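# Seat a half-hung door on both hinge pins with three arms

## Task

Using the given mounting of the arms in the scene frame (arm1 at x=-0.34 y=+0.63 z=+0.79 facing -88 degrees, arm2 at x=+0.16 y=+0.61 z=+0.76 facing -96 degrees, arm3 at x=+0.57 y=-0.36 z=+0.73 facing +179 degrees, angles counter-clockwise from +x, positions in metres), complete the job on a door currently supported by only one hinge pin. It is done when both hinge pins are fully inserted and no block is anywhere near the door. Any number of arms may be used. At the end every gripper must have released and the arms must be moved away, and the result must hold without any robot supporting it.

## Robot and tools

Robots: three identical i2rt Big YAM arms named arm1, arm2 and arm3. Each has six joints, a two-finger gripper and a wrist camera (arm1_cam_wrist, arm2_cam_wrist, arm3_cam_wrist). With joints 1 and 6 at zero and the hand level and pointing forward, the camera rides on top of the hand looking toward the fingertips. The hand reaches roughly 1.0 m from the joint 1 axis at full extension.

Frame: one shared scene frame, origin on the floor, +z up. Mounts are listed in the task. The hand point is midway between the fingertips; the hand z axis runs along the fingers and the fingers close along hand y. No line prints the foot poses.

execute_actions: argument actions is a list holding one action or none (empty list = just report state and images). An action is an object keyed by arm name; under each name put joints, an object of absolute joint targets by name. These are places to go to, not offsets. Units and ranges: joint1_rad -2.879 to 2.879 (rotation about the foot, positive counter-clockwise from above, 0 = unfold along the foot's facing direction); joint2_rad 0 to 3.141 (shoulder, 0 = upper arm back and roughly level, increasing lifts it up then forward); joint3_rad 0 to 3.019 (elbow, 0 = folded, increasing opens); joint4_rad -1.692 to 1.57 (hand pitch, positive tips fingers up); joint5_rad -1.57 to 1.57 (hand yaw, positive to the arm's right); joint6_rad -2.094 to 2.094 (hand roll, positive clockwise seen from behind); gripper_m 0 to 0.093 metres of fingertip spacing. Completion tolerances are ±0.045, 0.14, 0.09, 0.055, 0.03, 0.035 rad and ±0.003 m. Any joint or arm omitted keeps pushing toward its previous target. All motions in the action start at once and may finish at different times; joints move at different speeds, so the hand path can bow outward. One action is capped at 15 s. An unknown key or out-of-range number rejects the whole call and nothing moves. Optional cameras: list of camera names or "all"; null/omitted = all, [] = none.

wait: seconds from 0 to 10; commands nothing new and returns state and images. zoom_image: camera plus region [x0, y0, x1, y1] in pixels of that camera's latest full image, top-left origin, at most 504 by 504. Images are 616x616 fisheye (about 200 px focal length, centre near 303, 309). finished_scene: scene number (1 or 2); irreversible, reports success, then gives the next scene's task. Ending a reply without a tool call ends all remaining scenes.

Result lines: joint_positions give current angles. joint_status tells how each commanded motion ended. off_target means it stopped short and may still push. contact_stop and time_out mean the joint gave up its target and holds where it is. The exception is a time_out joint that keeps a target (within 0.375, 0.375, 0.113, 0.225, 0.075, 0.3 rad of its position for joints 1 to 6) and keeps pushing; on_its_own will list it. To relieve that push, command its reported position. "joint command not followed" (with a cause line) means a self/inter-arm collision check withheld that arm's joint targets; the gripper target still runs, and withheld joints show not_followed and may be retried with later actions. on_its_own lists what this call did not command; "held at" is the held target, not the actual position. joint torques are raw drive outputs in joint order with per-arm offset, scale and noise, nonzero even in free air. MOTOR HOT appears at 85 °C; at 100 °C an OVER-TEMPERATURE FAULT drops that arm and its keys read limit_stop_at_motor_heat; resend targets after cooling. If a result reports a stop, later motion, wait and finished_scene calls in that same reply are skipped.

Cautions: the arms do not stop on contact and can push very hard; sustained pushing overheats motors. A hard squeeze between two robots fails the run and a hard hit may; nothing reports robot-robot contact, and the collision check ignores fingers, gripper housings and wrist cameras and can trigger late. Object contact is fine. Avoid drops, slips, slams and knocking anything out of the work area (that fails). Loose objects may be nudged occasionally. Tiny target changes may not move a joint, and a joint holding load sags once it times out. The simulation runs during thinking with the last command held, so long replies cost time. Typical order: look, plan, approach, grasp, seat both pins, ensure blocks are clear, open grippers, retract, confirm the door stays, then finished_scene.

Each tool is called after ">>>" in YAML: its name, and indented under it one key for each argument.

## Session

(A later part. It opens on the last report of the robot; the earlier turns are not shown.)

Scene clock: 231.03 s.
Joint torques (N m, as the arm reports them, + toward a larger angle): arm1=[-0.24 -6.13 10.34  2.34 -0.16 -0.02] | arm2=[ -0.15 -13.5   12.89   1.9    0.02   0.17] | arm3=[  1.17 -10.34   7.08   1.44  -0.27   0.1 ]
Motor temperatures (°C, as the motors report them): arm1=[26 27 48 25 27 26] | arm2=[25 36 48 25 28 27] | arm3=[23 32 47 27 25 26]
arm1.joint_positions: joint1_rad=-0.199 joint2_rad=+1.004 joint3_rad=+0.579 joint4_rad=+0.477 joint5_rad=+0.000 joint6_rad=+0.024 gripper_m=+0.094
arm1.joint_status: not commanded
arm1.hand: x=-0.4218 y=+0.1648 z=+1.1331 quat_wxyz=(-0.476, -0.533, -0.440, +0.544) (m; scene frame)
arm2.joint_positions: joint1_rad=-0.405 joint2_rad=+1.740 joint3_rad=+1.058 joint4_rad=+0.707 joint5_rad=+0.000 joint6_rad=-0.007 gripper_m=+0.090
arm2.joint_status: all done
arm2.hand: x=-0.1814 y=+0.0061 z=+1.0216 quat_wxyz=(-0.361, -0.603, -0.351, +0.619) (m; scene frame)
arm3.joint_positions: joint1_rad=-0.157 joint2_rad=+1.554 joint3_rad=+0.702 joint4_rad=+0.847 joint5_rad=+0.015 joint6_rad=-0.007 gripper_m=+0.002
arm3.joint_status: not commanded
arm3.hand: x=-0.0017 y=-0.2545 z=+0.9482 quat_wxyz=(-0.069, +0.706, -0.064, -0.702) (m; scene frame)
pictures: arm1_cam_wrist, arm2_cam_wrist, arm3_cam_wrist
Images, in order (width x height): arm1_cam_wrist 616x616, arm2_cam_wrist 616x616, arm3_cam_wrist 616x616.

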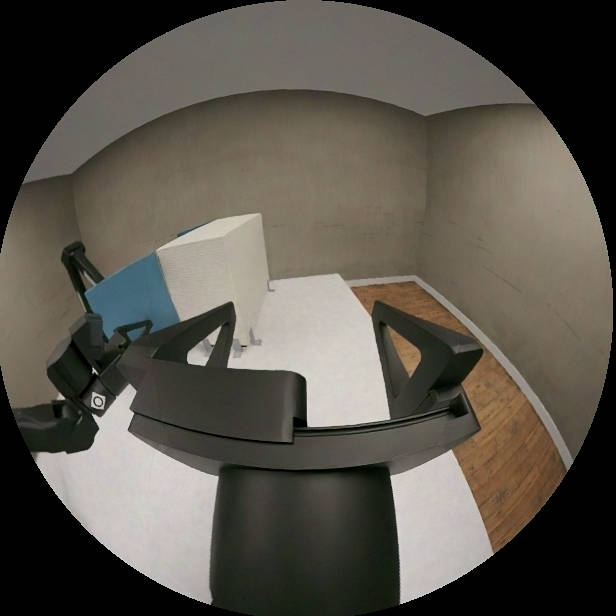

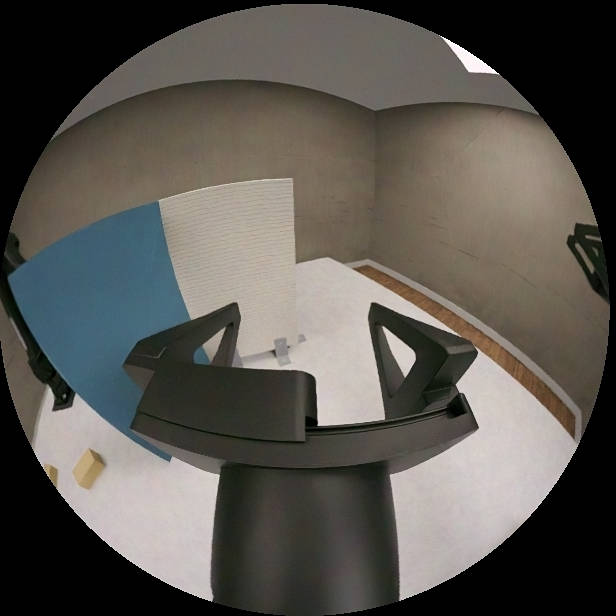

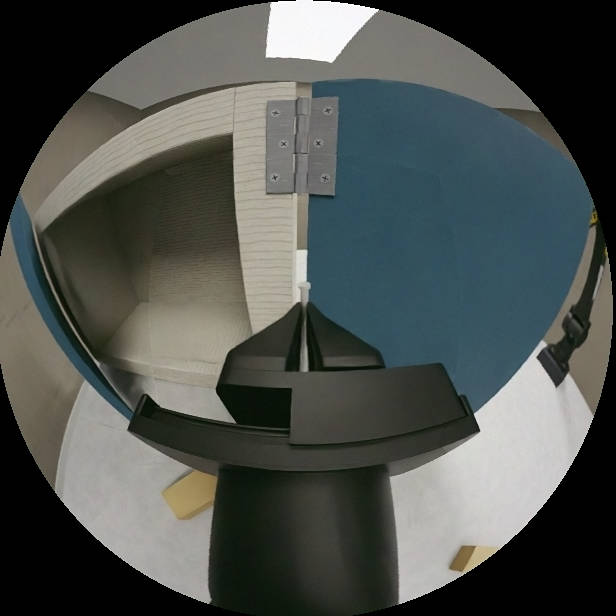

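>>> execute_actions:
  actions:
    - {"arm2":{"joints":{"joint2_rad":1.45,"joint3_rad":0.72,"joint4_rad":0.75,"gripper_m":0.0}}}
  cameras: []

>>> execute_actions:
  actions:
    - {"arm2":{"joints":{"joint1_rad":0.0}}}
  cameras: []

>>> execute_actions:
  actions:
    - {"arm2":{"joints":{"joint2_rad":1.80,"joint3_rad":1.15,"joint4_rad":0.70}},"arm3":{"joints":{"joint2_rad":1.4,"joint3_rad":0.62,"joint4_rad":0.78}}}

Scene clock: 239.80 s.
Joint torques (N m, as the arm reports them, + toward a larger angle): arm1=[-0.32 -6.17 10.3   2.32 -0.16 -0.03] | arm2=[-0.28 -8.97  9.52  2.59  0.01  0.2 ] | arm3=[  1.22 -10.38   7.2    1.49  -0.26   0.11]
Motor temperatures (°C, as the motors report them): arm1=[26 27 47 25 27 26] | arm2=[25 35 48 25 27 27] | arm3=[23 32 46 27 25 26]
arm1.joint_positions: joint1_rad=-0.199 joint2_rad=+1.004 joint3_rad=+0.579 joint4_rad=+0.477 joint5_rad=+0.000 joint6_rad=+0.024 gripper_m=+0.094
arm1.joint_status: not commanded
arm1.hand: x=-0.4218 y=+0.1648 z=+1.1331 quat_wxyz=(-0.476, -0.533, -0.440, +0.544) (m; scene frame)
arm2.joint_positions: joint1_rad=-0.405 joint2_rad=+1.437 joint3_rad=+0.719 joint4_rad=+0.729 joint5_rad=+0.000 joint6_rad=-0.007 gripper_m=+0.001
arm2.joint_status: all done
arm2.hand: x=-0.1210 y=+0.1130 z=+1.0301 quat_wxyz=(-0.359, -0.607, -0.353, +0.615) (m; scene frame)
arm3.joint_positions: joint1_rad=-0.157 joint2_rad=+1.554 joint3_rad=+0.702 joint4_rad=+0.847 joint5_rad=+0.015 joint6_rad=-0.007 gripper_m=+0.002
arm3.joint_status: not commanded
arm3.hand: x=-0.0017 y=-0.2545 z=+0.9482 quat_wxyz=(-0.069, +0.706, -0.064, -0.702) (m; scene frame)
pictures: none
No camera images: the call's "cameras" was empty. Leave "cameras" out to get every camera's image.

Scene clock: 240.87 s.
Joint torques (N m, as the arm reports them, + toward a larger angle): arm1=[-0.4  -6.13 10.29  2.33 -0.16 -0.04] | arm2=[-1.39 -9.23  9.44  2.67  0.02  0.19] | arm3=[  1.04 -10.07   7.1    1.52  -0.25   0.08]
Motor temperatures (°C, as the motors report them): arm1=[26 27 47 25 27 26] | arm2=[25 35 48 25 27 27] | arm3=[23 32 46 27 25 26]
arm1.joint_positions: joint1_rad=-0.199 joint2_rad=+1.004 joint3_rad=+0.579 joint4_rad=+0.477 joint5_rad=+0.000 joint6_rad=+0.024 gripper_m=+0.094
arm1.joint_status: not commanded
arm1.hand: x=-0.4218 y=+0.1648 z=+1.1331 quat_wxyz=(-0.476, -0.533, -0.440, +0.544) (m; scene frame)
arm2.joint_positions: joint1_rad=+0.010 joint2_rad=+1.437 joint3_rad=+0.719 joint4_rad=+0.729 joint5_rad=+0.000 joint6_rad=-0.007 gripper_m=+0.001
arm2.joint_status: all done
arm2.hand: x=+0.1037 y=+0.0415 z=+1.0321 quat_wxyz=(-0.479, -0.520, -0.470, +0.529) (m; scene frame)
arm3.joint_positions: joint1_rad=-0.157 joint2_rad=+1.554 joint3_rad=+0.702 joint4_rad=+0.847 joint5_rad=+0.015 joint6_rad=-0.007 gripper_m=+0.002
arm3.joint_status: not commanded
arm3.hand: x=-0.0017 y=-0.2545 z=+0.9482 quat_wxyz=(-0.069, +0.706, -0.064, -0.702) (m; scene frame)
pictures: none
No camera images: the call's "cameras" was empty. Leave "cameras" out to get every camera's image.

Scene clock: 242.03 s.
Joint torques (N m, as the arm reports them, + toward a larger angle): arm1=[-0.29 -6.03 10.33  2.34 -0.16 -0.03] | arm2=[ -1.72 -14.84  13.06   1.19   0.01   0.19] | arm3=[ 1.08 -7.9   8.29  1.53 -0.26  0.11]
Motor temperatures (°C, as the motors report them): arm1=[26 27 47 25 27 26] | arm2=[25 35 48 25 27 27] | arm3=[23 32 46 27 25 26]
arm1.joint_positions: joint1_rad=-0.199 joint2_rad=+1.004 joint3_rad=+0.579 joint4_rad=+0.477 joint5_rad=+0.000 joint6_rad=+0.024 gripper_m=+0.094
arm1.joint_status: not commanded
arm1.hand: x=-0.4218 y=+0.1648 z=+1.1331 quat_wxyz=(-0.476, -0.533, -0.440, +0.544) (m; scene frame)
arm2.joint_positions: joint1_rad=+0.010 joint2_rad=+1.793 joint3_rad=+1.106 joint4_rad=+0.718 joint5_rad=+0.000 joint6_rad=-0.007 gripper_m=+0.001
arm2.joint_status: all done
arm2.hand: x=+0.0898 y=-0.0986 z=+1.0168 quat_wxyz=(-0.483, -0.515, -0.466, +0.534) (m; scene frame)
arm3.joint_positions: joint1_rad=-0.157 joint2_rad=+1.400 joint3_rad=+0.613 joint4_rad=+0.786 joint5_rad=+0.015 joint6_rad=-0.007 gripper_m=+0.002
arm3.joint_status: all done
arm3.hand: x=+0.0384 y=-0.2615 z=+0.9711 quat_wxyz=(-0.069, +0.705, -0.064, -0.703) (m; scene frame)
pictures: arm1_cam_wrist, arm2_cam_wrist, arm3_cam_wrist
Images, in order (width x height): arm1_cam_wrist 616x616, arm2_cam_wrist 616x616, arm3_cam_wrist 616x616.

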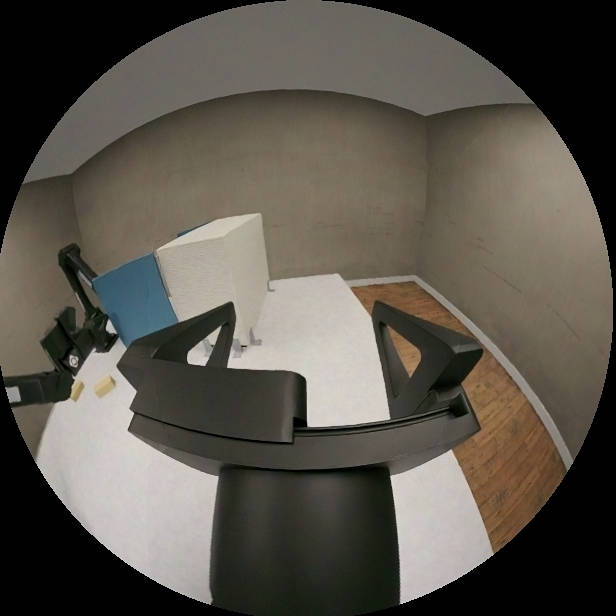

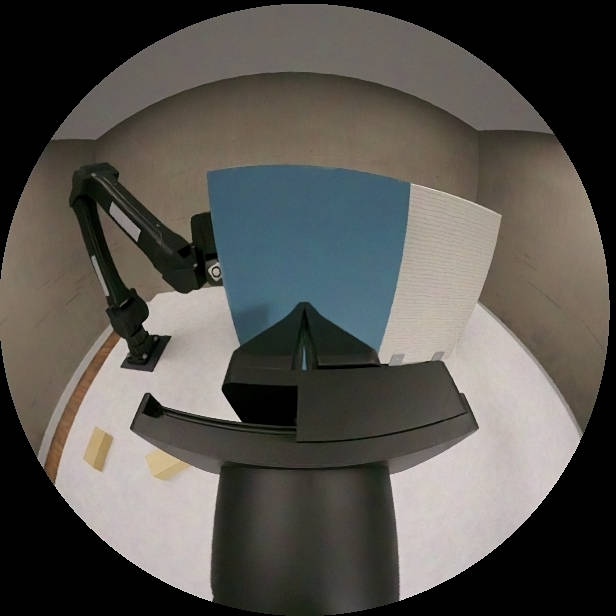

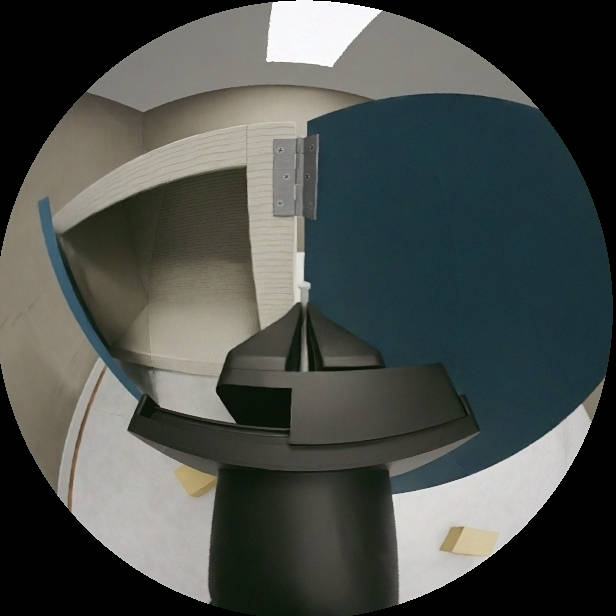

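>>> execute_actions:
  actions:
    - {"arm2":{"joints":{"joint2_rad":1.3,"joint3_rad":0.65,"joint1_rad":0.35}},"arm3":{"joints":{"joint2_rad":1.05,"joint3_rad":0.5,"joint4_rad":0.55,"joint1_rad":-0.05}}}

Scene clock: 256.20 s.
Joint torques (N m, as the arm reports them, + toward a larger angle): arm1=[-0.34 -6.19 10.3   2.34 -0.16 -0.03] | arm2=[-1.85 -7.26  9.77  1.18  0.14  0.18] | arm3=[-0.07 -4.14  9.84  1.45 -0.18  0.13]
Motor temperatures (°C, as the motors report them): arm1=[26 27 47 25 27 26] | arm2=[25 35 48 25 27 27] | arm3=[23 32 45 27 25 26]
arm1.joint_positions: joint1_rad=-0.199 joint2_rad=+1.004 joint3_rad=+0.579 joint4_rad=+0.477 joint5_rad=+0.000 joint6_rad=+0.024 gripper_m=+0.094
arm1.joint_status: not commanded
arm1.hand: x=-0.4218 y=+0.1648 z=+1.1331 quat_wxyz=(-0.476, -0.533, -0.440, +0.544) (m; scene frame)
arm2.joint_positions: joint1_rad=+0.357 joint2_rad=+1.293 joint3_rad=+0.651 joint4_rad=+0.718 joint5_rad=-0.003 joint6_rad=-0.007 gripper_m=+0.001
arm2.joint_status: all done
arm2.hand: x=+0.2920 y=+0.0930 z=+1.0698 quat_wxyz=(-0.581, -0.415, -0.535, +0.452) (m; scene frame)
arm3.joint_positions: joint1_rad=-0.051 joint2_rad=+1.044 joint3_rad=+0.491 joint4_rad=+0.559 joint5_rad=+0.013 joint6_rad=-0.007 gripper_m=+0.002
arm3.joint_status: all done
arm3.hand: x=+0.1100 y=-0.3242 z=+1.0198 quat_wxyz=(-0.031, +0.704, -0.025, -0.709) (m; scene frame)
pictures: arm1_cam_wrist, arm2_cam_wrist, arm3_cam_wrist
Images, in order (width x height): arm1_cam_wrist 616x616, arm2_cam_wrist 616x616, arm3_cam_wrist 616x616.

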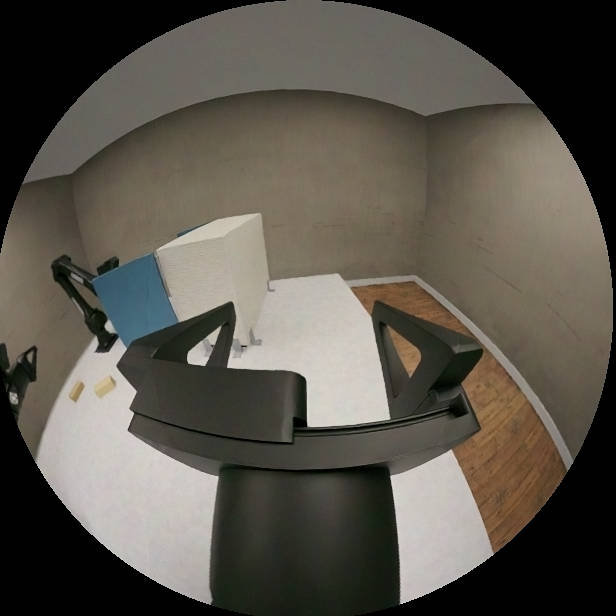

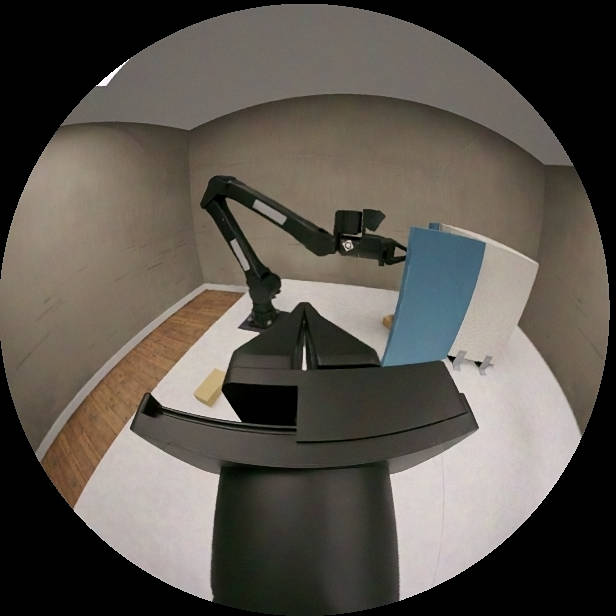

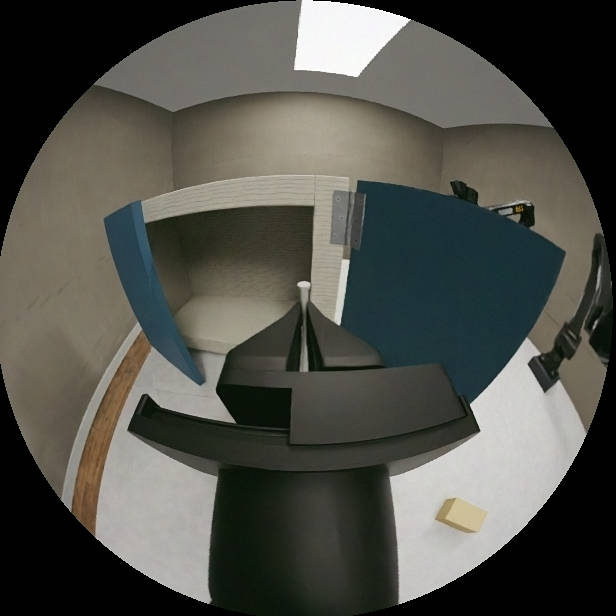

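>>> execute_actions:
  actions:
    - {"arm2":{"joints":{"joint2_rad":1.80,"joint3_rad":1.15}},"arm3":{"joints":{"joint1_rad":0.2}}}
  cameras: []

>>> execute_actions:
  actions:
    - {"arm2":{"joints":{"joint1_rad":0.0}}}
  cameras: []

>>> execute_actions:
  actions:
    - {"arm2":{"joints":{"joint1_rad":-0.27}}}

Scene clock: 266.87 s.
Joint torques (N m, as the arm reports them, + toward a larger angle): arm1=[-0.13 -6.29 10.26  2.34 -0.17 -0.04] | arm2=[ -0.87 -14.5   13.69   1.09   0.17   0.18] | arm3=[ 0.35 -4.26  9.61  1.39 -0.18  0.1 ]
Motor temperatures (°C, as the motors report them): arm1=[26 27 47 25 27 26] | arm2=[25 34 47 25 27 27] | arm3=[23 31 46 27 25 26]
arm1.joint_positions: joint1_rad=-0.199 joint2_rad=+1.004 joint3_rad=+0.579 joint4_rad=+0.477 joint5_rad=+0.000 joint6_rad=+0.024 gripper_m=+0.094
arm1.joint_status: not commanded
arm1.hand: x=-0.4218 y=+0.1648 z=+1.1331 quat_wxyz=(-0.476, -0.533, -0.440, +0.544) (m; scene frame)
arm2.joint_positions: joint1_rad=+0.357 joint2_rad=+1.792 joint3_rad=+1.100 joint4_rad=+0.718 joint5_rad=-0.003 joint6_rad=-0.007 gripper_m=+0.001
arm2.joint_status: all done
arm2.hand: x=+0.3358 y=-0.0788 z=+1.0157 quat_wxyz=(-0.567, -0.426, -0.550, +0.441) (m; scene frame)
arm3.joint_positions: joint1_rad=+0.197 joint2_rad=+1.044 joint3_rad=+0.491 joint4_rad=+0.559 joint5_rad=+0.013 joint6_rad=-0.006 gripper_m=+0.002
arm3.joint_status: all done
arm3.hand: x=+0.1159 y=-0.4380 z=+1.0197 quat_wxyz=(+0.057, +0.702, +0.062, -0.707) (m; scene frame)
pictures: none
No camera images: the call's "cameras" was empty. Leave "cameras" out to get every camera's image.

Scene clock: 268.23 s.
Joint torques (N m, as the arm reports them, + toward a larger angle): arm1=[-0.27 -6.23 10.32  2.32 -0.16 -0.03] | arm2=[ -0.69 -14.15  13.37   1.09  -0.06   0.19] | arm3=[ 0.51 -4.05  9.7   1.47 -0.17  0.11]
Motor temperatures (°C, as the motors report them): arm1=[26 27 47 25 27 26] | arm2=[25 34 47 25 27 27] | arm3=[23 31 46 27 25 26]
arm1.joint_positions: joint1_rad=-0.199 joint2_rad=+1.004 joint3_rad=+0.579 joint4_rad=+0.477 joint5_rad=+0.000 joint6_rad=+0.024 gripper_m=+0.094
arm1.joint_status: not commanded
arm1.hand: x=-0.4218 y=+0.1648 z=+1.1331 quat_wxyz=(-0.476, -0.533, -0.440, +0.544) (m; scene frame)
arm2.joint_positions: joint1_rad=+0.000 joint2_rad=+1.792 joint3_rad=+1.104 joint4_rad=+0.718 joint5_rad=+0.002 joint6_rad=-0.006 gripper_m=+0.001
arm2.joint_status: all done
arm2.hand: x=+0.0826 y=-0.0971 z=+1.0161 quat_wxyz=(-0.480, -0.518, -0.463, +0.536) (m; scene frame)
arm3.joint_positions: joint1_rad=+0.197 joint2_rad=+1.044 joint3_rad=+0.491 joint4_rad=+0.559 joint5_rad=+0.013 joint6_rad=-0.006 gripper_m=+0.002
arm3.joint_status: not commanded
arm3.hand: x=+0.1159 y=-0.4380 z=+1.0197 quat_wxyz=(+0.057, +0.702, +0.062, -0.707) (m; scene frame)
pictures: none
No camera images: the call's "cameras" was empty. Leave "cameras" out to get every camera's image.

Scene clock: 269.53 s.
Joint torques (N m, as the arm reports them, + toward a larger angle): arm1=[-0.45 -6.13 10.32  2.29 -0.16 -0.03] | arm2=[ -0.63 -14.59  13.24   1.19  -0.02   0.22] | arm3=[ 0.24 -3.96  9.77  1.36 -0.18  0.1 ]
Motor temperatures (°C, as the motors report them): arm1=[26 27 47 25 27 26] | arm2=[25 34 47 25 27 27] | arm3=[23 31 46 27 25 26]
arm1.joint_positions: joint1_rad=-0.199 joint2_rad=+1.004 joint3_rad=+0.579 joint4_rad=+0.477 joint5_rad=+0.000 joint6_rad=+0.024 gripper_m=+0.094
arm1.joint_status: not commanded
arm1.hand: x=-0.4218 y=+0.1648 z=+1.1331 quat_wxyz=(-0.476, -0.533, -0.440, +0.544) (m; scene frame)
arm2.joint_positions: joint1_rad=-0.271 joint2_rad=+1.792 joint3_rad=+1.104 joint4_rad=+0.718 joint5_rad=+0.001 joint6_rad=-0.006 gripper_m=+0.001
arm2.joint_status: all done
arm2.hand: x=-0.1038 y=-0.0502 z=+1.0145 quat_wxyz=(-0.403, -0.577, -0.389, +0.595) (m; scene frame)
arm3.joint_positions: joint1_rad=+0.197 joint2_rad=+1.044 joint3_rad=+0.491 joint4_rad=+0.559 joint5_rad=+0.013 joint6_rad=-0.006 gripper_m=+0.002
arm3.joint_status: not commanded
arm3.hand: x=+0.1159 y=-0.4380 z=+1.0197 quat_wxyz=(+0.057, +0.702, +0.062, -0.707) (m; scene frame)
pictures: arm1_cam_wrist, arm2_cam_wrist, arm3_cam_wrist
Images, in order (width x height): arm1_cam_wrist 616x616, arm2_cam_wrist 616x616, arm3_cam_wrist 616x616.

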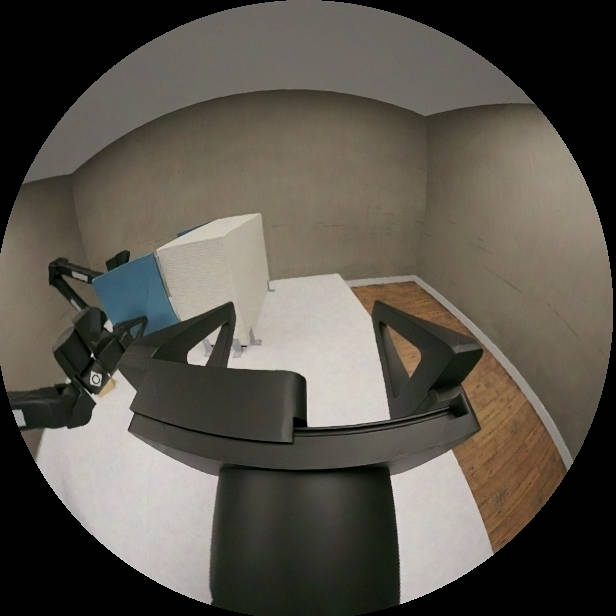

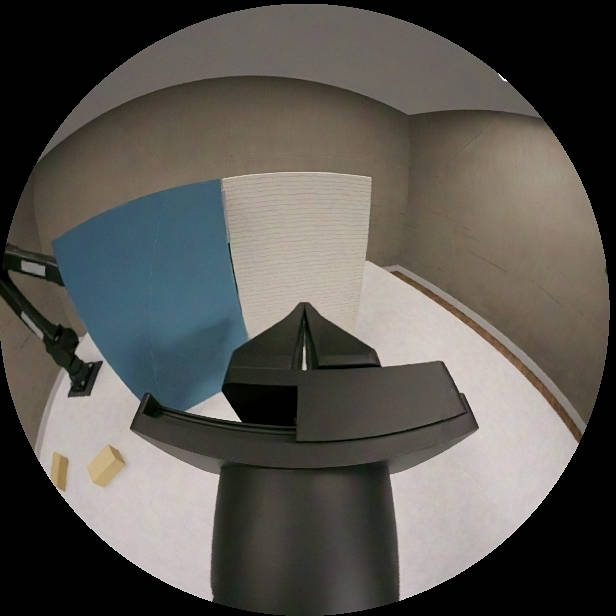

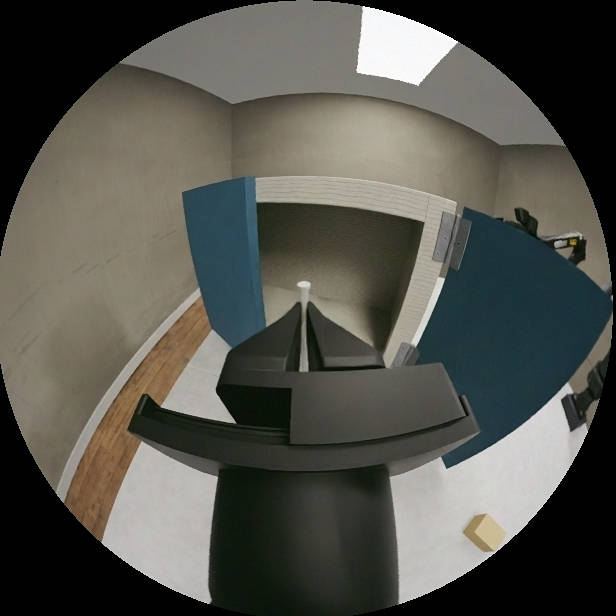

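>>> execute_actions:
  actions:
    - {"arm2":{"joints":{"joint2_rad":1.3,"joint3_rad":0.65,"joint1_rad":0.35}},"arm3":{"joints":{"joint2_rad":1.2,"joint4_rad":0.7,"joint1_rad":0.0}}}
  cameras: []

>>> execute_actions:
  actions:
    - {"arm3":{"joints":{"joint1_rad":-0.42}}}

Scene clock: 277.83 s.
Joint torques (N m, as the arm reports them, + toward a larger angle): arm1=[-0.22 -6.2  10.34  2.36 -0.17 -0.03] | arm2=[ 0.18 -6.88  9.72  1.18  0.11  0.17] | arm3=[ 0.09 -6.22  8.9   2.6  -0.13  0.11]
Motor temperatures (°C, as the motors report them): arm1=[26 26 47 25 27 26] | arm2=[25 34 48 25 27 27] | arm3=[23 31 47 27 25 26]
arm1.joint_positions: joint1_rad=-0.199 joint2_rad=+1.004 joint3_rad=+0.579 joint4_rad=+0.477 joint5_rad=+0.000 joint6_rad=+0.024 gripper_m=+0.094
arm1.joint_status: not commanded
arm1.hand: x=-0.4218 y=+0.1648 z=+1.1331 quat_wxyz=(-0.476, -0.533, -0.440, +0.544) (m; scene frame)
arm2.joint_positions: joint1_rad=+0.344 joint2_rad=+1.294 joint3_rad=+0.651 joint4_rad=+0.718 joint5_rad=-0.002 joint6_rad=-0.006 gripper_m=+0.001
arm2.joint_status: all done
arm2.hand: x=+0.2848 y=+0.0910 z=+1.0692 quat_wxyz=(-0.577, -0.419, -0.532, +0.456) (m; scene frame)
arm3.joint_positions: joint1_rad=+0.001 joint2_rad=+1.203 joint3_rad=+0.491 joint4_rad=+0.678 joint5_rad=+0.012 joint6_rad=-0.006 gripper_m=+0.002
arm3.joint_status: all done
arm3.hand: x=+0.0860 y=-0.3477 z=+0.9770 quat_wxyz=(-0.012, +0.719, -0.007, -0.695) (m; scene frame)
pictures: none
No camera images: the call's "cameras" was empty. Leave "cameras" out to get every camera's image.

Scene clock: 278.90 s.
Joint torques (N m, as the arm reports them, + toward a larger angle): arm1=[-0.36 -6.15 10.29  2.34 -0.16 -0.03] | arm2=[-0.5  -7.36  9.84  1.07  0.11  0.19] | arm3=[-0.19 -5.79  9.12  2.49 -0.08  0.08]
Motor temperatures (°C, as the motors report them): arm1=[26 26 47 25 27 26] | arm2=[25 34 47 25 27 27] | arm3=[23 31 47 27 25 26]
arm1.joint_positions: joint1_rad=-0.199 joint2_rad=+1.004 joint3_rad=+0.579 joint4_rad=+0.477 joint5_rad=+0.000 joint6_rad=+0.024 gripper_m=+0.094
arm1.joint_status: not commanded
arm1.hand: x=-0.4218 y=+0.1648 z=+1.1331 quat_wxyz=(-0.476, -0.533, -0.440, +0.544) (m; scene frame)
arm2.joint_positions: joint1_rad=+0.344 joint2_rad=+1.294 joint3_rad=+0.651 joint4_rad=+0.718 joint5_rad=-0.002 joint6_rad=-0.006 gripper_m=+0.001
arm2.joint_status: not commanded
arm2.hand: x=+0.2848 y=+0.0910 z=+1.0692 quat_wxyz=(-0.577, -0.419, -0.532, +0.456) (m; scene frame)
arm3.joint_positions: joint1_rad=-0.415 joint2_rad=+1.203 joint3_rad=+0.491 joint4_rad=+0.679 joint5_rad=+0.010 joint6_rad=-0.006 gripper_m=+0.002
arm3.joint_status: all done
arm3.hand: x=+0.1310 y=-0.1535 z=+0.9774 quat_wxyz=(-0.155, +0.702, -0.155, -0.678) (m; scene frame)
pictures: arm1_cam_wrist, arm2_cam_wrist, arm3_cam_wrist
Images, in order (width x height): arm1_cam_wrist 616x616, arm2_cam_wrist 616x616, arm3_cam_wrist 616x616.

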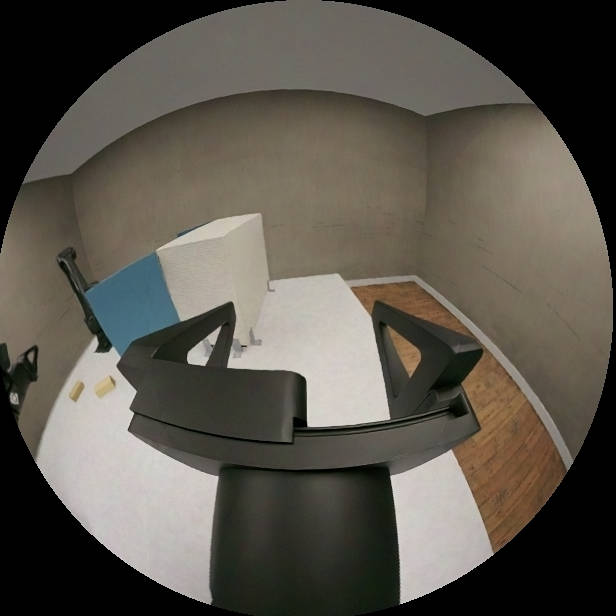

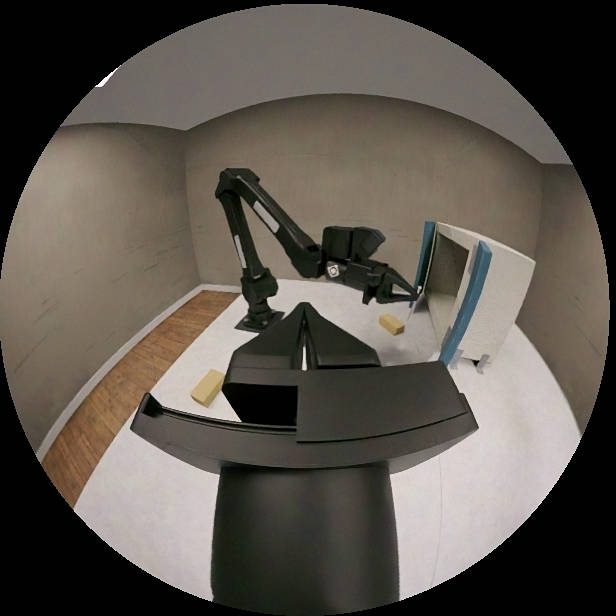

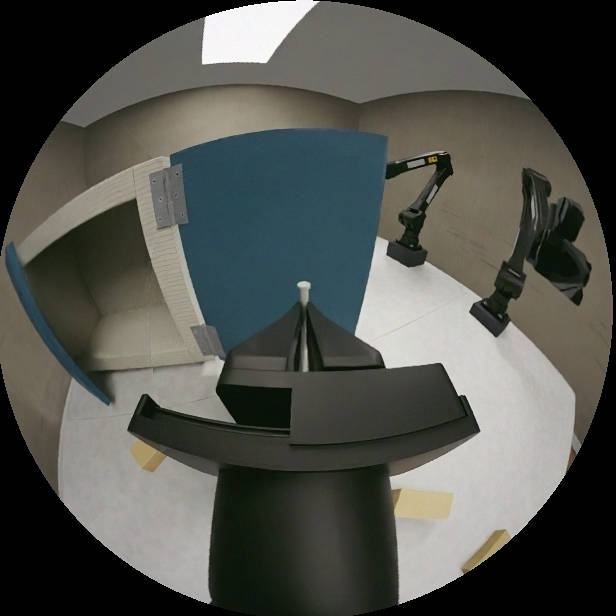

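>>> execute_actions:
  actions: []

Scene clock: 298.53 s.
Joint torques (N m, as the arm reports them, + toward a larger angle): arm1=[-0.17 -6.2  10.32  2.39 -0.16 -0.02] | arm2=[ 0.1  -7.64  9.77  1.09  0.11  0.19] | arm3=[ 0.07 -6.06  9.    2.55 -0.07  0.12]
Motor temperatures (°C, as the motors report them): arm1=[26 26 47 25 27 26] | arm2=[25 33 46 25 27 27] | arm3=[23 31 46 27 25 26]
arm1.joint_positions: joint1_rad=-0.199 joint2_rad=+1.004 joint3_rad=+0.579 joint4_rad=+0.477 joint5_rad=+0.000 joint6_rad=+0.024 gripper_m=+0.094
arm1.joint_status: not commanded
arm1.hand: x=-0.4218 y=+0.1648 z=+1.1331 quat_wxyz=(-0.476, -0.533, -0.440, +0.544) (m; scene frame)
arm2.joint_positions: joint1_rad=+0.344 joint2_rad=+1.294 joint3_rad=+0.651 joint4_rad=+0.718 joint5_rad=-0.002 joint6_rad=-0.006 gripper_m=+0.001
arm2.joint_status: not commanded
arm2.hand: x=+0.2848 y=+0.0910 z=+1.0692 quat_wxyz=(-0.577, -0.419, -0.532, +0.456) (m; scene frame)
arm3.joint_positions: joint1_rad=-0.415 joint2_rad=+1.203 joint3_rad=+0.491 joint4_rad=+0.679 joint5_rad=+0.010 joint6_rad=-0.006 gripper_m=+0.002
arm3.joint_status: all done
arm3.hand: x=+0.1310 y=-0.1535 z=+0.9774 quat_wxyz=(-0.155, +0.702, -0.155, -0.678) (m; scene frame)
pictures: arm1_cam_wrist, arm2_cam_wrist, arm3_cam_wrist
Images, in order (width x height): arm1_cam_wrist 616x616, arm2_cam_wrist 616x616, arm3_cam_wrist 616x616.

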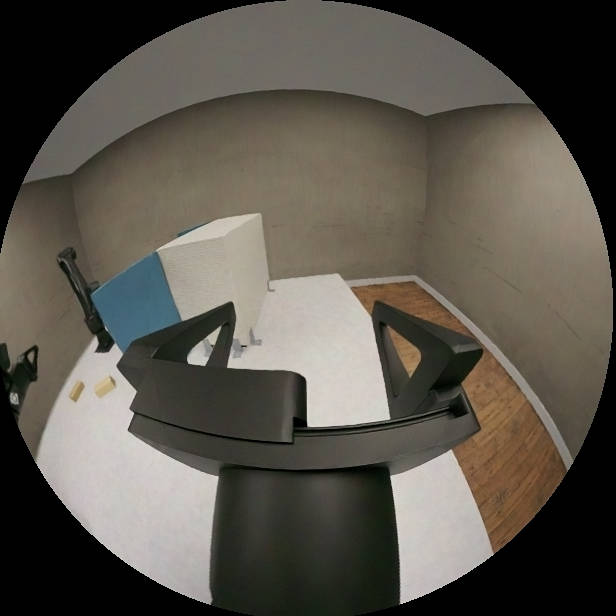

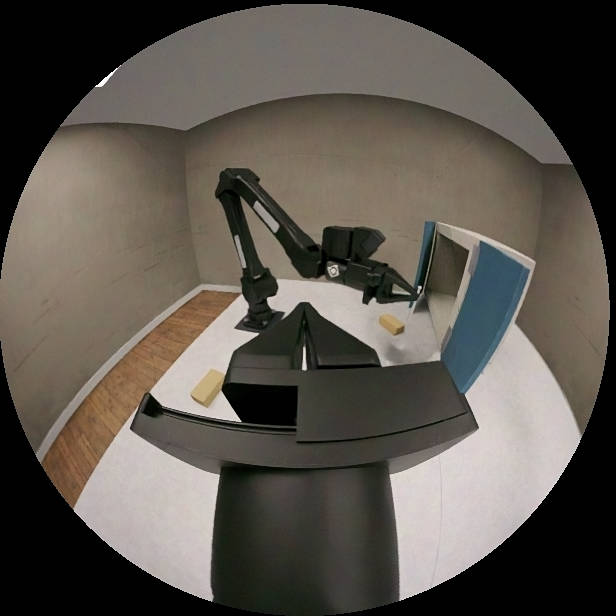

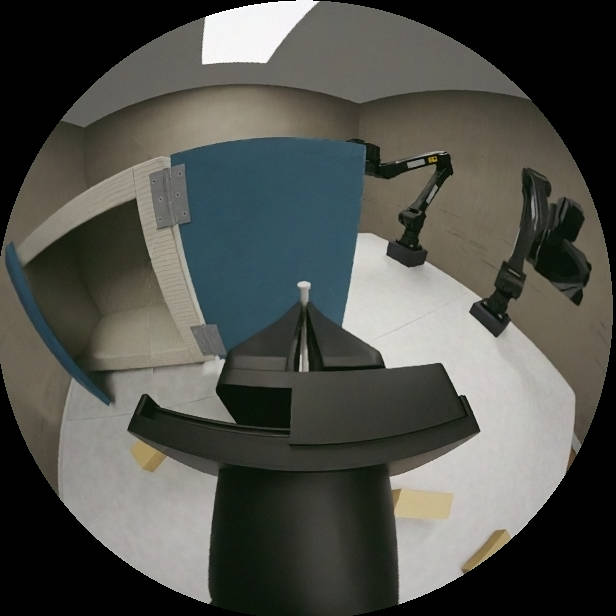

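>>> execute_actions:
  actions:
    - {"arm2":{"joints":{"joint1_rad":-0.2,"joint2_rad":1.5,"joint3_rad":0.82,"joint4_rad":0.7,"gripper_m":0.08}}}
  cameras: ["arm2_cam_wrist","arm3_cam_wrist"]

Scene clock: 319.10 s.
Joint torques (N m, as the arm reports them, + toward a larger angle): arm1=[-0.13 -5.95 10.35  2.36 -0.16 -0.04] | arm2=[  0.68 -10.21  12.42   1.03   0.03   0.19] | arm3=[-0.1  -6.3   8.93  2.63 -0.08  0.11]
Motor temperatures (°C, as the motors report them): arm1=[26 26 47 26 27 26] | arm2=[25 32 46 25 27 27] | arm3=[23 31 46 27 25 26]
arm1.joint_positions: joint1_rad=-0.199 joint2_rad=+1.004 joint3_rad=+0.579 joint4_rad=+0.477 joint5_rad=+0.000 joint6_rad=+0.024 gripper_m=+0.094
arm1.joint_status: not commanded
arm1.hand: x=-0.4218 y=+0.1648 z=+1.1331 quat_wxyz=(-0.476, -0.533, -0.440, +0.544) (m; scene frame)
arm2.joint_positions: joint1_rad=-0.210 joint2_rad=+1.501 joint3_rad=+0.783 joint4_rad=+0.716 joint5_rad=+0.000 joint6_rad=-0.006 gripper_m=+0.080
arm2.joint_status: all done
arm2.hand: x=-0.0267 y=+0.0443 z=+1.0264 quat_wxyz=(-0.415, -0.573, -0.413, +0.573) (m; scene frame)
arm3.joint_positions: joint1_rad=-0.415 joint2_rad=+1.203 joint3_rad=+0.491 joint4_rad=+0.679 joint5_rad=+0.010 joint6_rad=-0.006 gripper_m=+0.002
arm3.joint_status: not commanded
arm3.hand: x=+0.1310 y=-0.1535 z=+0.9774 quat_wxyz=(-0.155, +0.702, -0.155, -0.678) (m; scene frame)
pictures: arm2_cam_wrist, arm3_cam_wrist
Images, in order (width x height): arm2_cam_wrist 616x616, arm3_cam_wrist 616x616.

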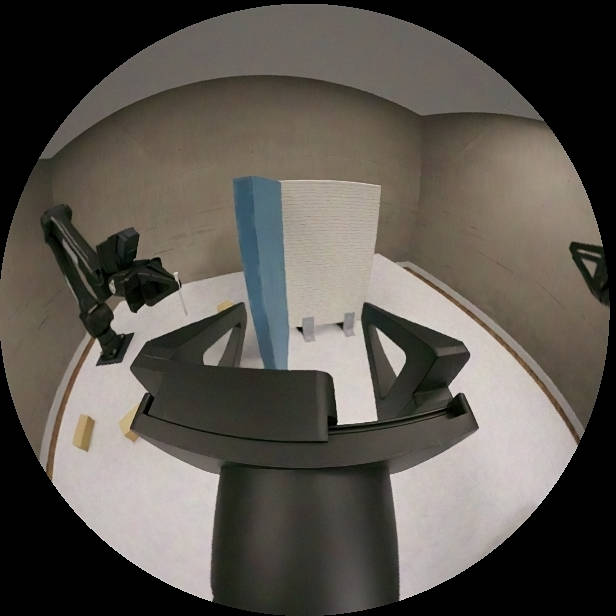

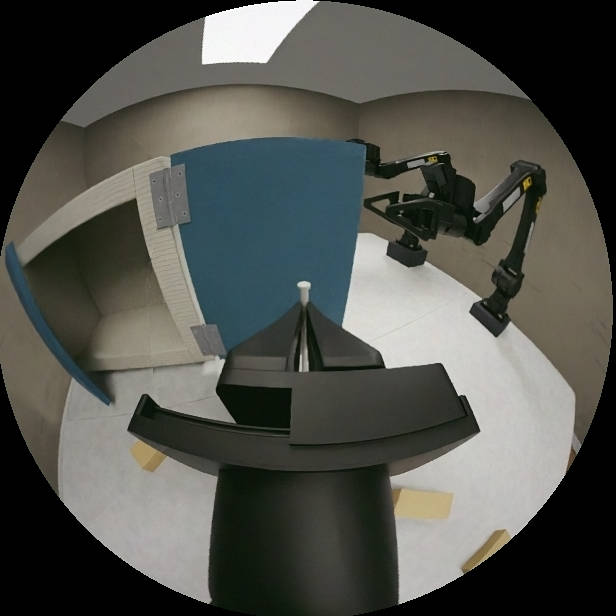

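>>> execute_actions:
  actions:
    - {"arm2":{"joints":{"joint1_rad":-0.11}}}
  cameras: ["arm2_cam_wrist"]

>>> execute_actions:
  actions:
    - {"arm2":{"joints":{"joint2_rad":1.62,"joint3_rad":0.95,"joint4_rad":0.69}}}
  cameras: ["arm2_cam_wrist","arm3_cam_wrist"]

Scene clock: 325.40 s.
Joint torques (N m, as the arm reports them, + toward a larger angle): arm1=[-0.32 -6.22 10.32  2.38 -0.17 -0.02] | arm2=[ -1.1  -10.57  12.37   1.18   0.04   0.18] | arm3=[-0.21 -6.11  8.94  2.61 -0.05  0.1 ]
Motor temperatures (°C, as the motors report them): arm1=[26 26 47 26 27 26] | arm2=[25 33 46 25 27 27] | arm3=[23 31 47 27 25 26]
arm1.joint_positions: joint1_rad=-0.199 joint2_rad=+1.004 joint3_rad=+0.579 joint4_rad=+0.477 joint5_rad=+0.000 joint6_rad=+0.024 gripper_m=+0.094
arm1.joint_status: not commanded
arm1.hand: x=-0.4218 y=+0.1648 z=+1.1331 quat_wxyz=(-0.476, -0.533, -0.440, +0.544) (m; scene frame)
arm2.joint_positions: joint1_rad=-0.103 joint2_rad=+1.501 joint3_rad=+0.783 joint4_rad=+0.716 joint5_rad=+0.000 joint6_rad=-0.006 gripper_m=+0.080
arm2.joint_status: all done
arm2.hand: x=+0.0348 y=+0.0275 z=+1.0269 quat_wxyz=(-0.445, -0.550, -0.443, +0.551) (m; scene frame)
arm3.joint_positions: joint1_rad=-0.415 joint2_rad=+1.203 joint3_rad=+0.491 joint4_rad=+0.679 joint5_rad=+0.010 joint6_rad=-0.006 gripper_m=+0.002
arm3.joint_status: not commanded
arm3.hand: x=+0.1310 y=-0.1535 z=+0.9774 quat_wxyz=(-0.155, +0.702, -0.155, -0.678) (m; scene frame)
pictures: arm2_cam_wrist
Images, in order (width x height): arm2_cam_wrist 616x616.

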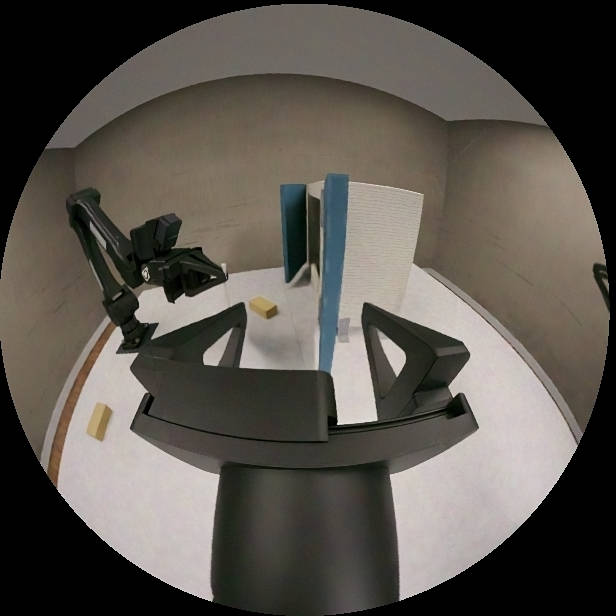

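Scene clock: 326.37 s.
Joint torques (N m, as the arm reports them, + toward a larger angle): arm1=[-0.29 -6.15 10.38  2.38 -0.17 -0.02] | arm2=[ -0.78 -11.89  12.84   1.15   0.02   0.21] | arm3=[-0.26 -5.9   8.85  2.65 -0.09  0.12]
Motor temperatures (°C, as the motors report them): arm1=[26 26 47 26 27 26] | arm2=[25 33 47 25 27 27] | arm3=[23 31 47 27 25 26]
arm1.joint_positions: joint1_rad=-0.199 joint2_rad=+1.004 joint3_rad=+0.579 joint4_rad=+0.477 joint5_rad=+0.000 joint6_rad=+0.024 gripper_m=+0.094
arm1.joint_status: not commanded
arm1.hand: x=-0.4218 y=+0.1648 z=+1.1331 quat_wxyz=(-0.476, -0.533, -0.440, +0.544) (m; scene frame)
arm2.joint_positions: joint1_rad=-0.103 joint2_rad=+1.610 joint3_rad=+0.908 joint4_rad=+0.709 joint5_rad=+0.000 joint6_rad=-0.006 gripper_m=+0.080
arm2.joint_status: all done
arm2.hand: x=+0.0252 y=-0.0169 z=+1.0267 quat_wxyz=(-0.447, -0.547, -0.441, +0.553) (m; scene frame)
arm3.joint_positions: joint1_rad=-0.415 joint2_rad=+1.203 joint3_rad=+0.491 joint4_rad=+0.679 joint5_rad=+0.010 joint6_rad=-0.006 gripper_m=+0.002
arm3.joint_status: not commanded
arm3.hand: x=+0.1310 y=-0.1535 z=+0.9774 quat_wxyz=(-0.155, +0.702, -0.155, -0.678) (m; scene frame)
pictures: arm2_cam_wrist, arm3_cam_wrist
Images, in order (width x height): arm2_cam_wrist 616x616, arm3_cam_wrist 616x616.

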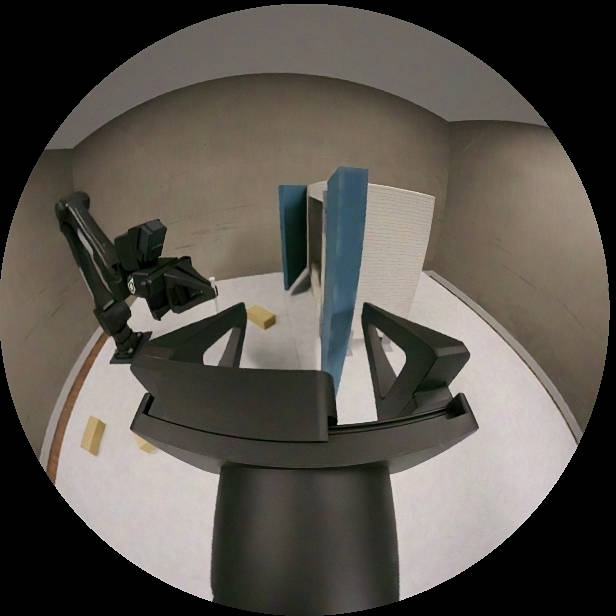

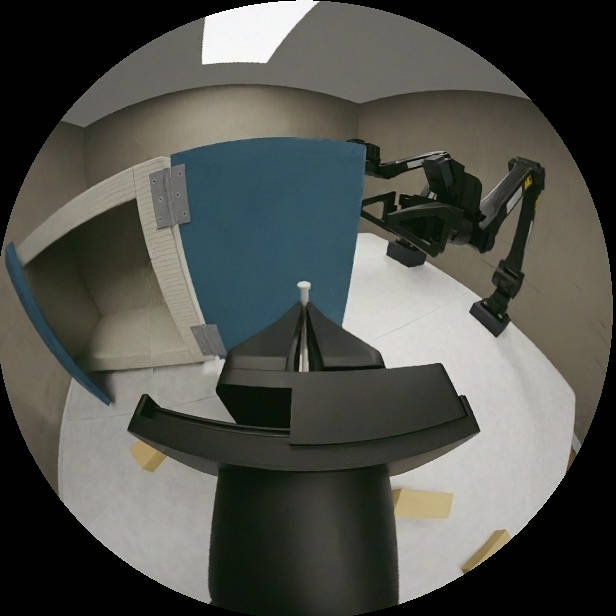

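>>> execute_actions:
  actions:
    - {"arm2":{"joints":{"joint1_rad":-0.15,"joint2_rad":1.75,"joint3_rad":1.09,"joint4_rad":0.69}}}
  cameras: ["arm2_cam_wrist","arm3_cam_wrist"]

Scene clock: 329.73 s.
Joint torques (N m, as the arm reports them, + toward a larger angle): arm1=[-0.09 -6.18 10.34  2.34 -0.17 -0.03] | arm2=[ -1.06 -13.92  13.13   1.22   0.02   0.18] | arm3=[-0.66 -6.27  8.86  2.44 -0.07  0.11]
Motor temperatures (°C, as the motors report them): arm1=[26 26 47 26 27 26] | arm2=[25 33 47 25 26 27] | arm3=[23 31 47 27 25 26]
arm1.joint_positions: joint1_rad=-0.199 joint2_rad=+1.004 joint3_rad=+0.579 joint4_rad=+0.477 joint5_rad=+0.000 joint6_rad=+0.024 gripper_m=+0.094
arm1.joint_status: not commanded
arm1.hand: x=-0.4218 y=+0.1648 z=+1.1331 quat_wxyz=(-0.476, -0.533, -0.440, +0.544) (m; scene frame)
arm2.joint_positions: joint1_rad=-0.147 joint2_rad=+1.741 joint3_rad=+1.047 joint4_rad=+0.708 joint5_rad=+0.000 joint6_rad=-0.006 gripper_m=+0.080
arm2.joint_status: all done
arm2.hand: x=-0.0151 y=-0.0588 z=+1.0169 quat_wxyz=(-0.436, -0.555, -0.427, +0.565) (m; scene frame)
arm3.joint_positions: joint1_rad=-0.415 joint2_rad=+1.203 joint3_rad=+0.491 joint4_rad=+0.679 joint5_rad=+0.010 joint6_rad=-0.006 gripper_m=+0.002
arm3.joint_status: not commanded
arm3.hand: x=+0.1310 y=-0.1535 z=+0.9774 quat_wxyz=(-0.155, +0.702, -0.155, -0.678) (m; scene frame)
pictures: arm2_cam_wrist, arm3_cam_wrist
Images, in order (width x height): arm2_cam_wrist 616x616, arm3_cam_wrist 616x616.

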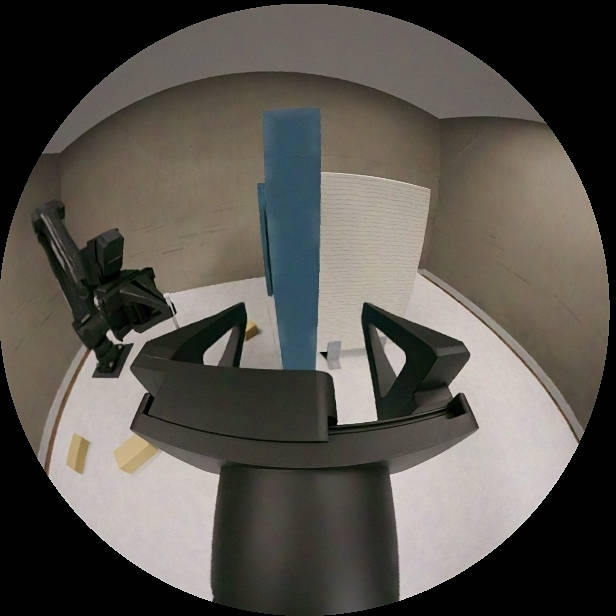

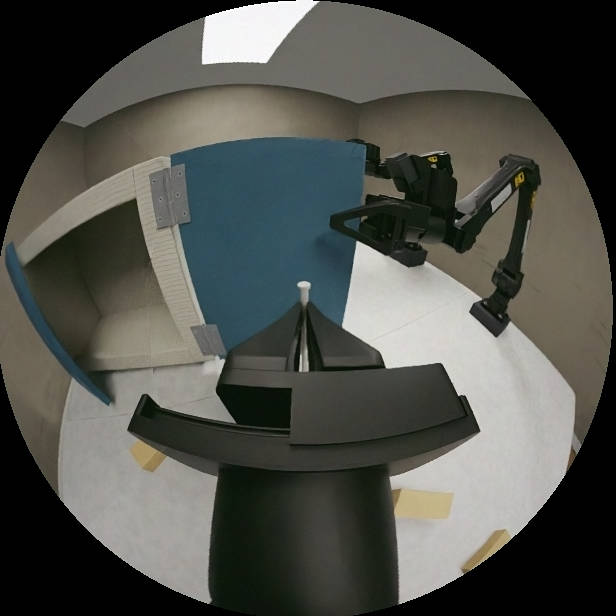

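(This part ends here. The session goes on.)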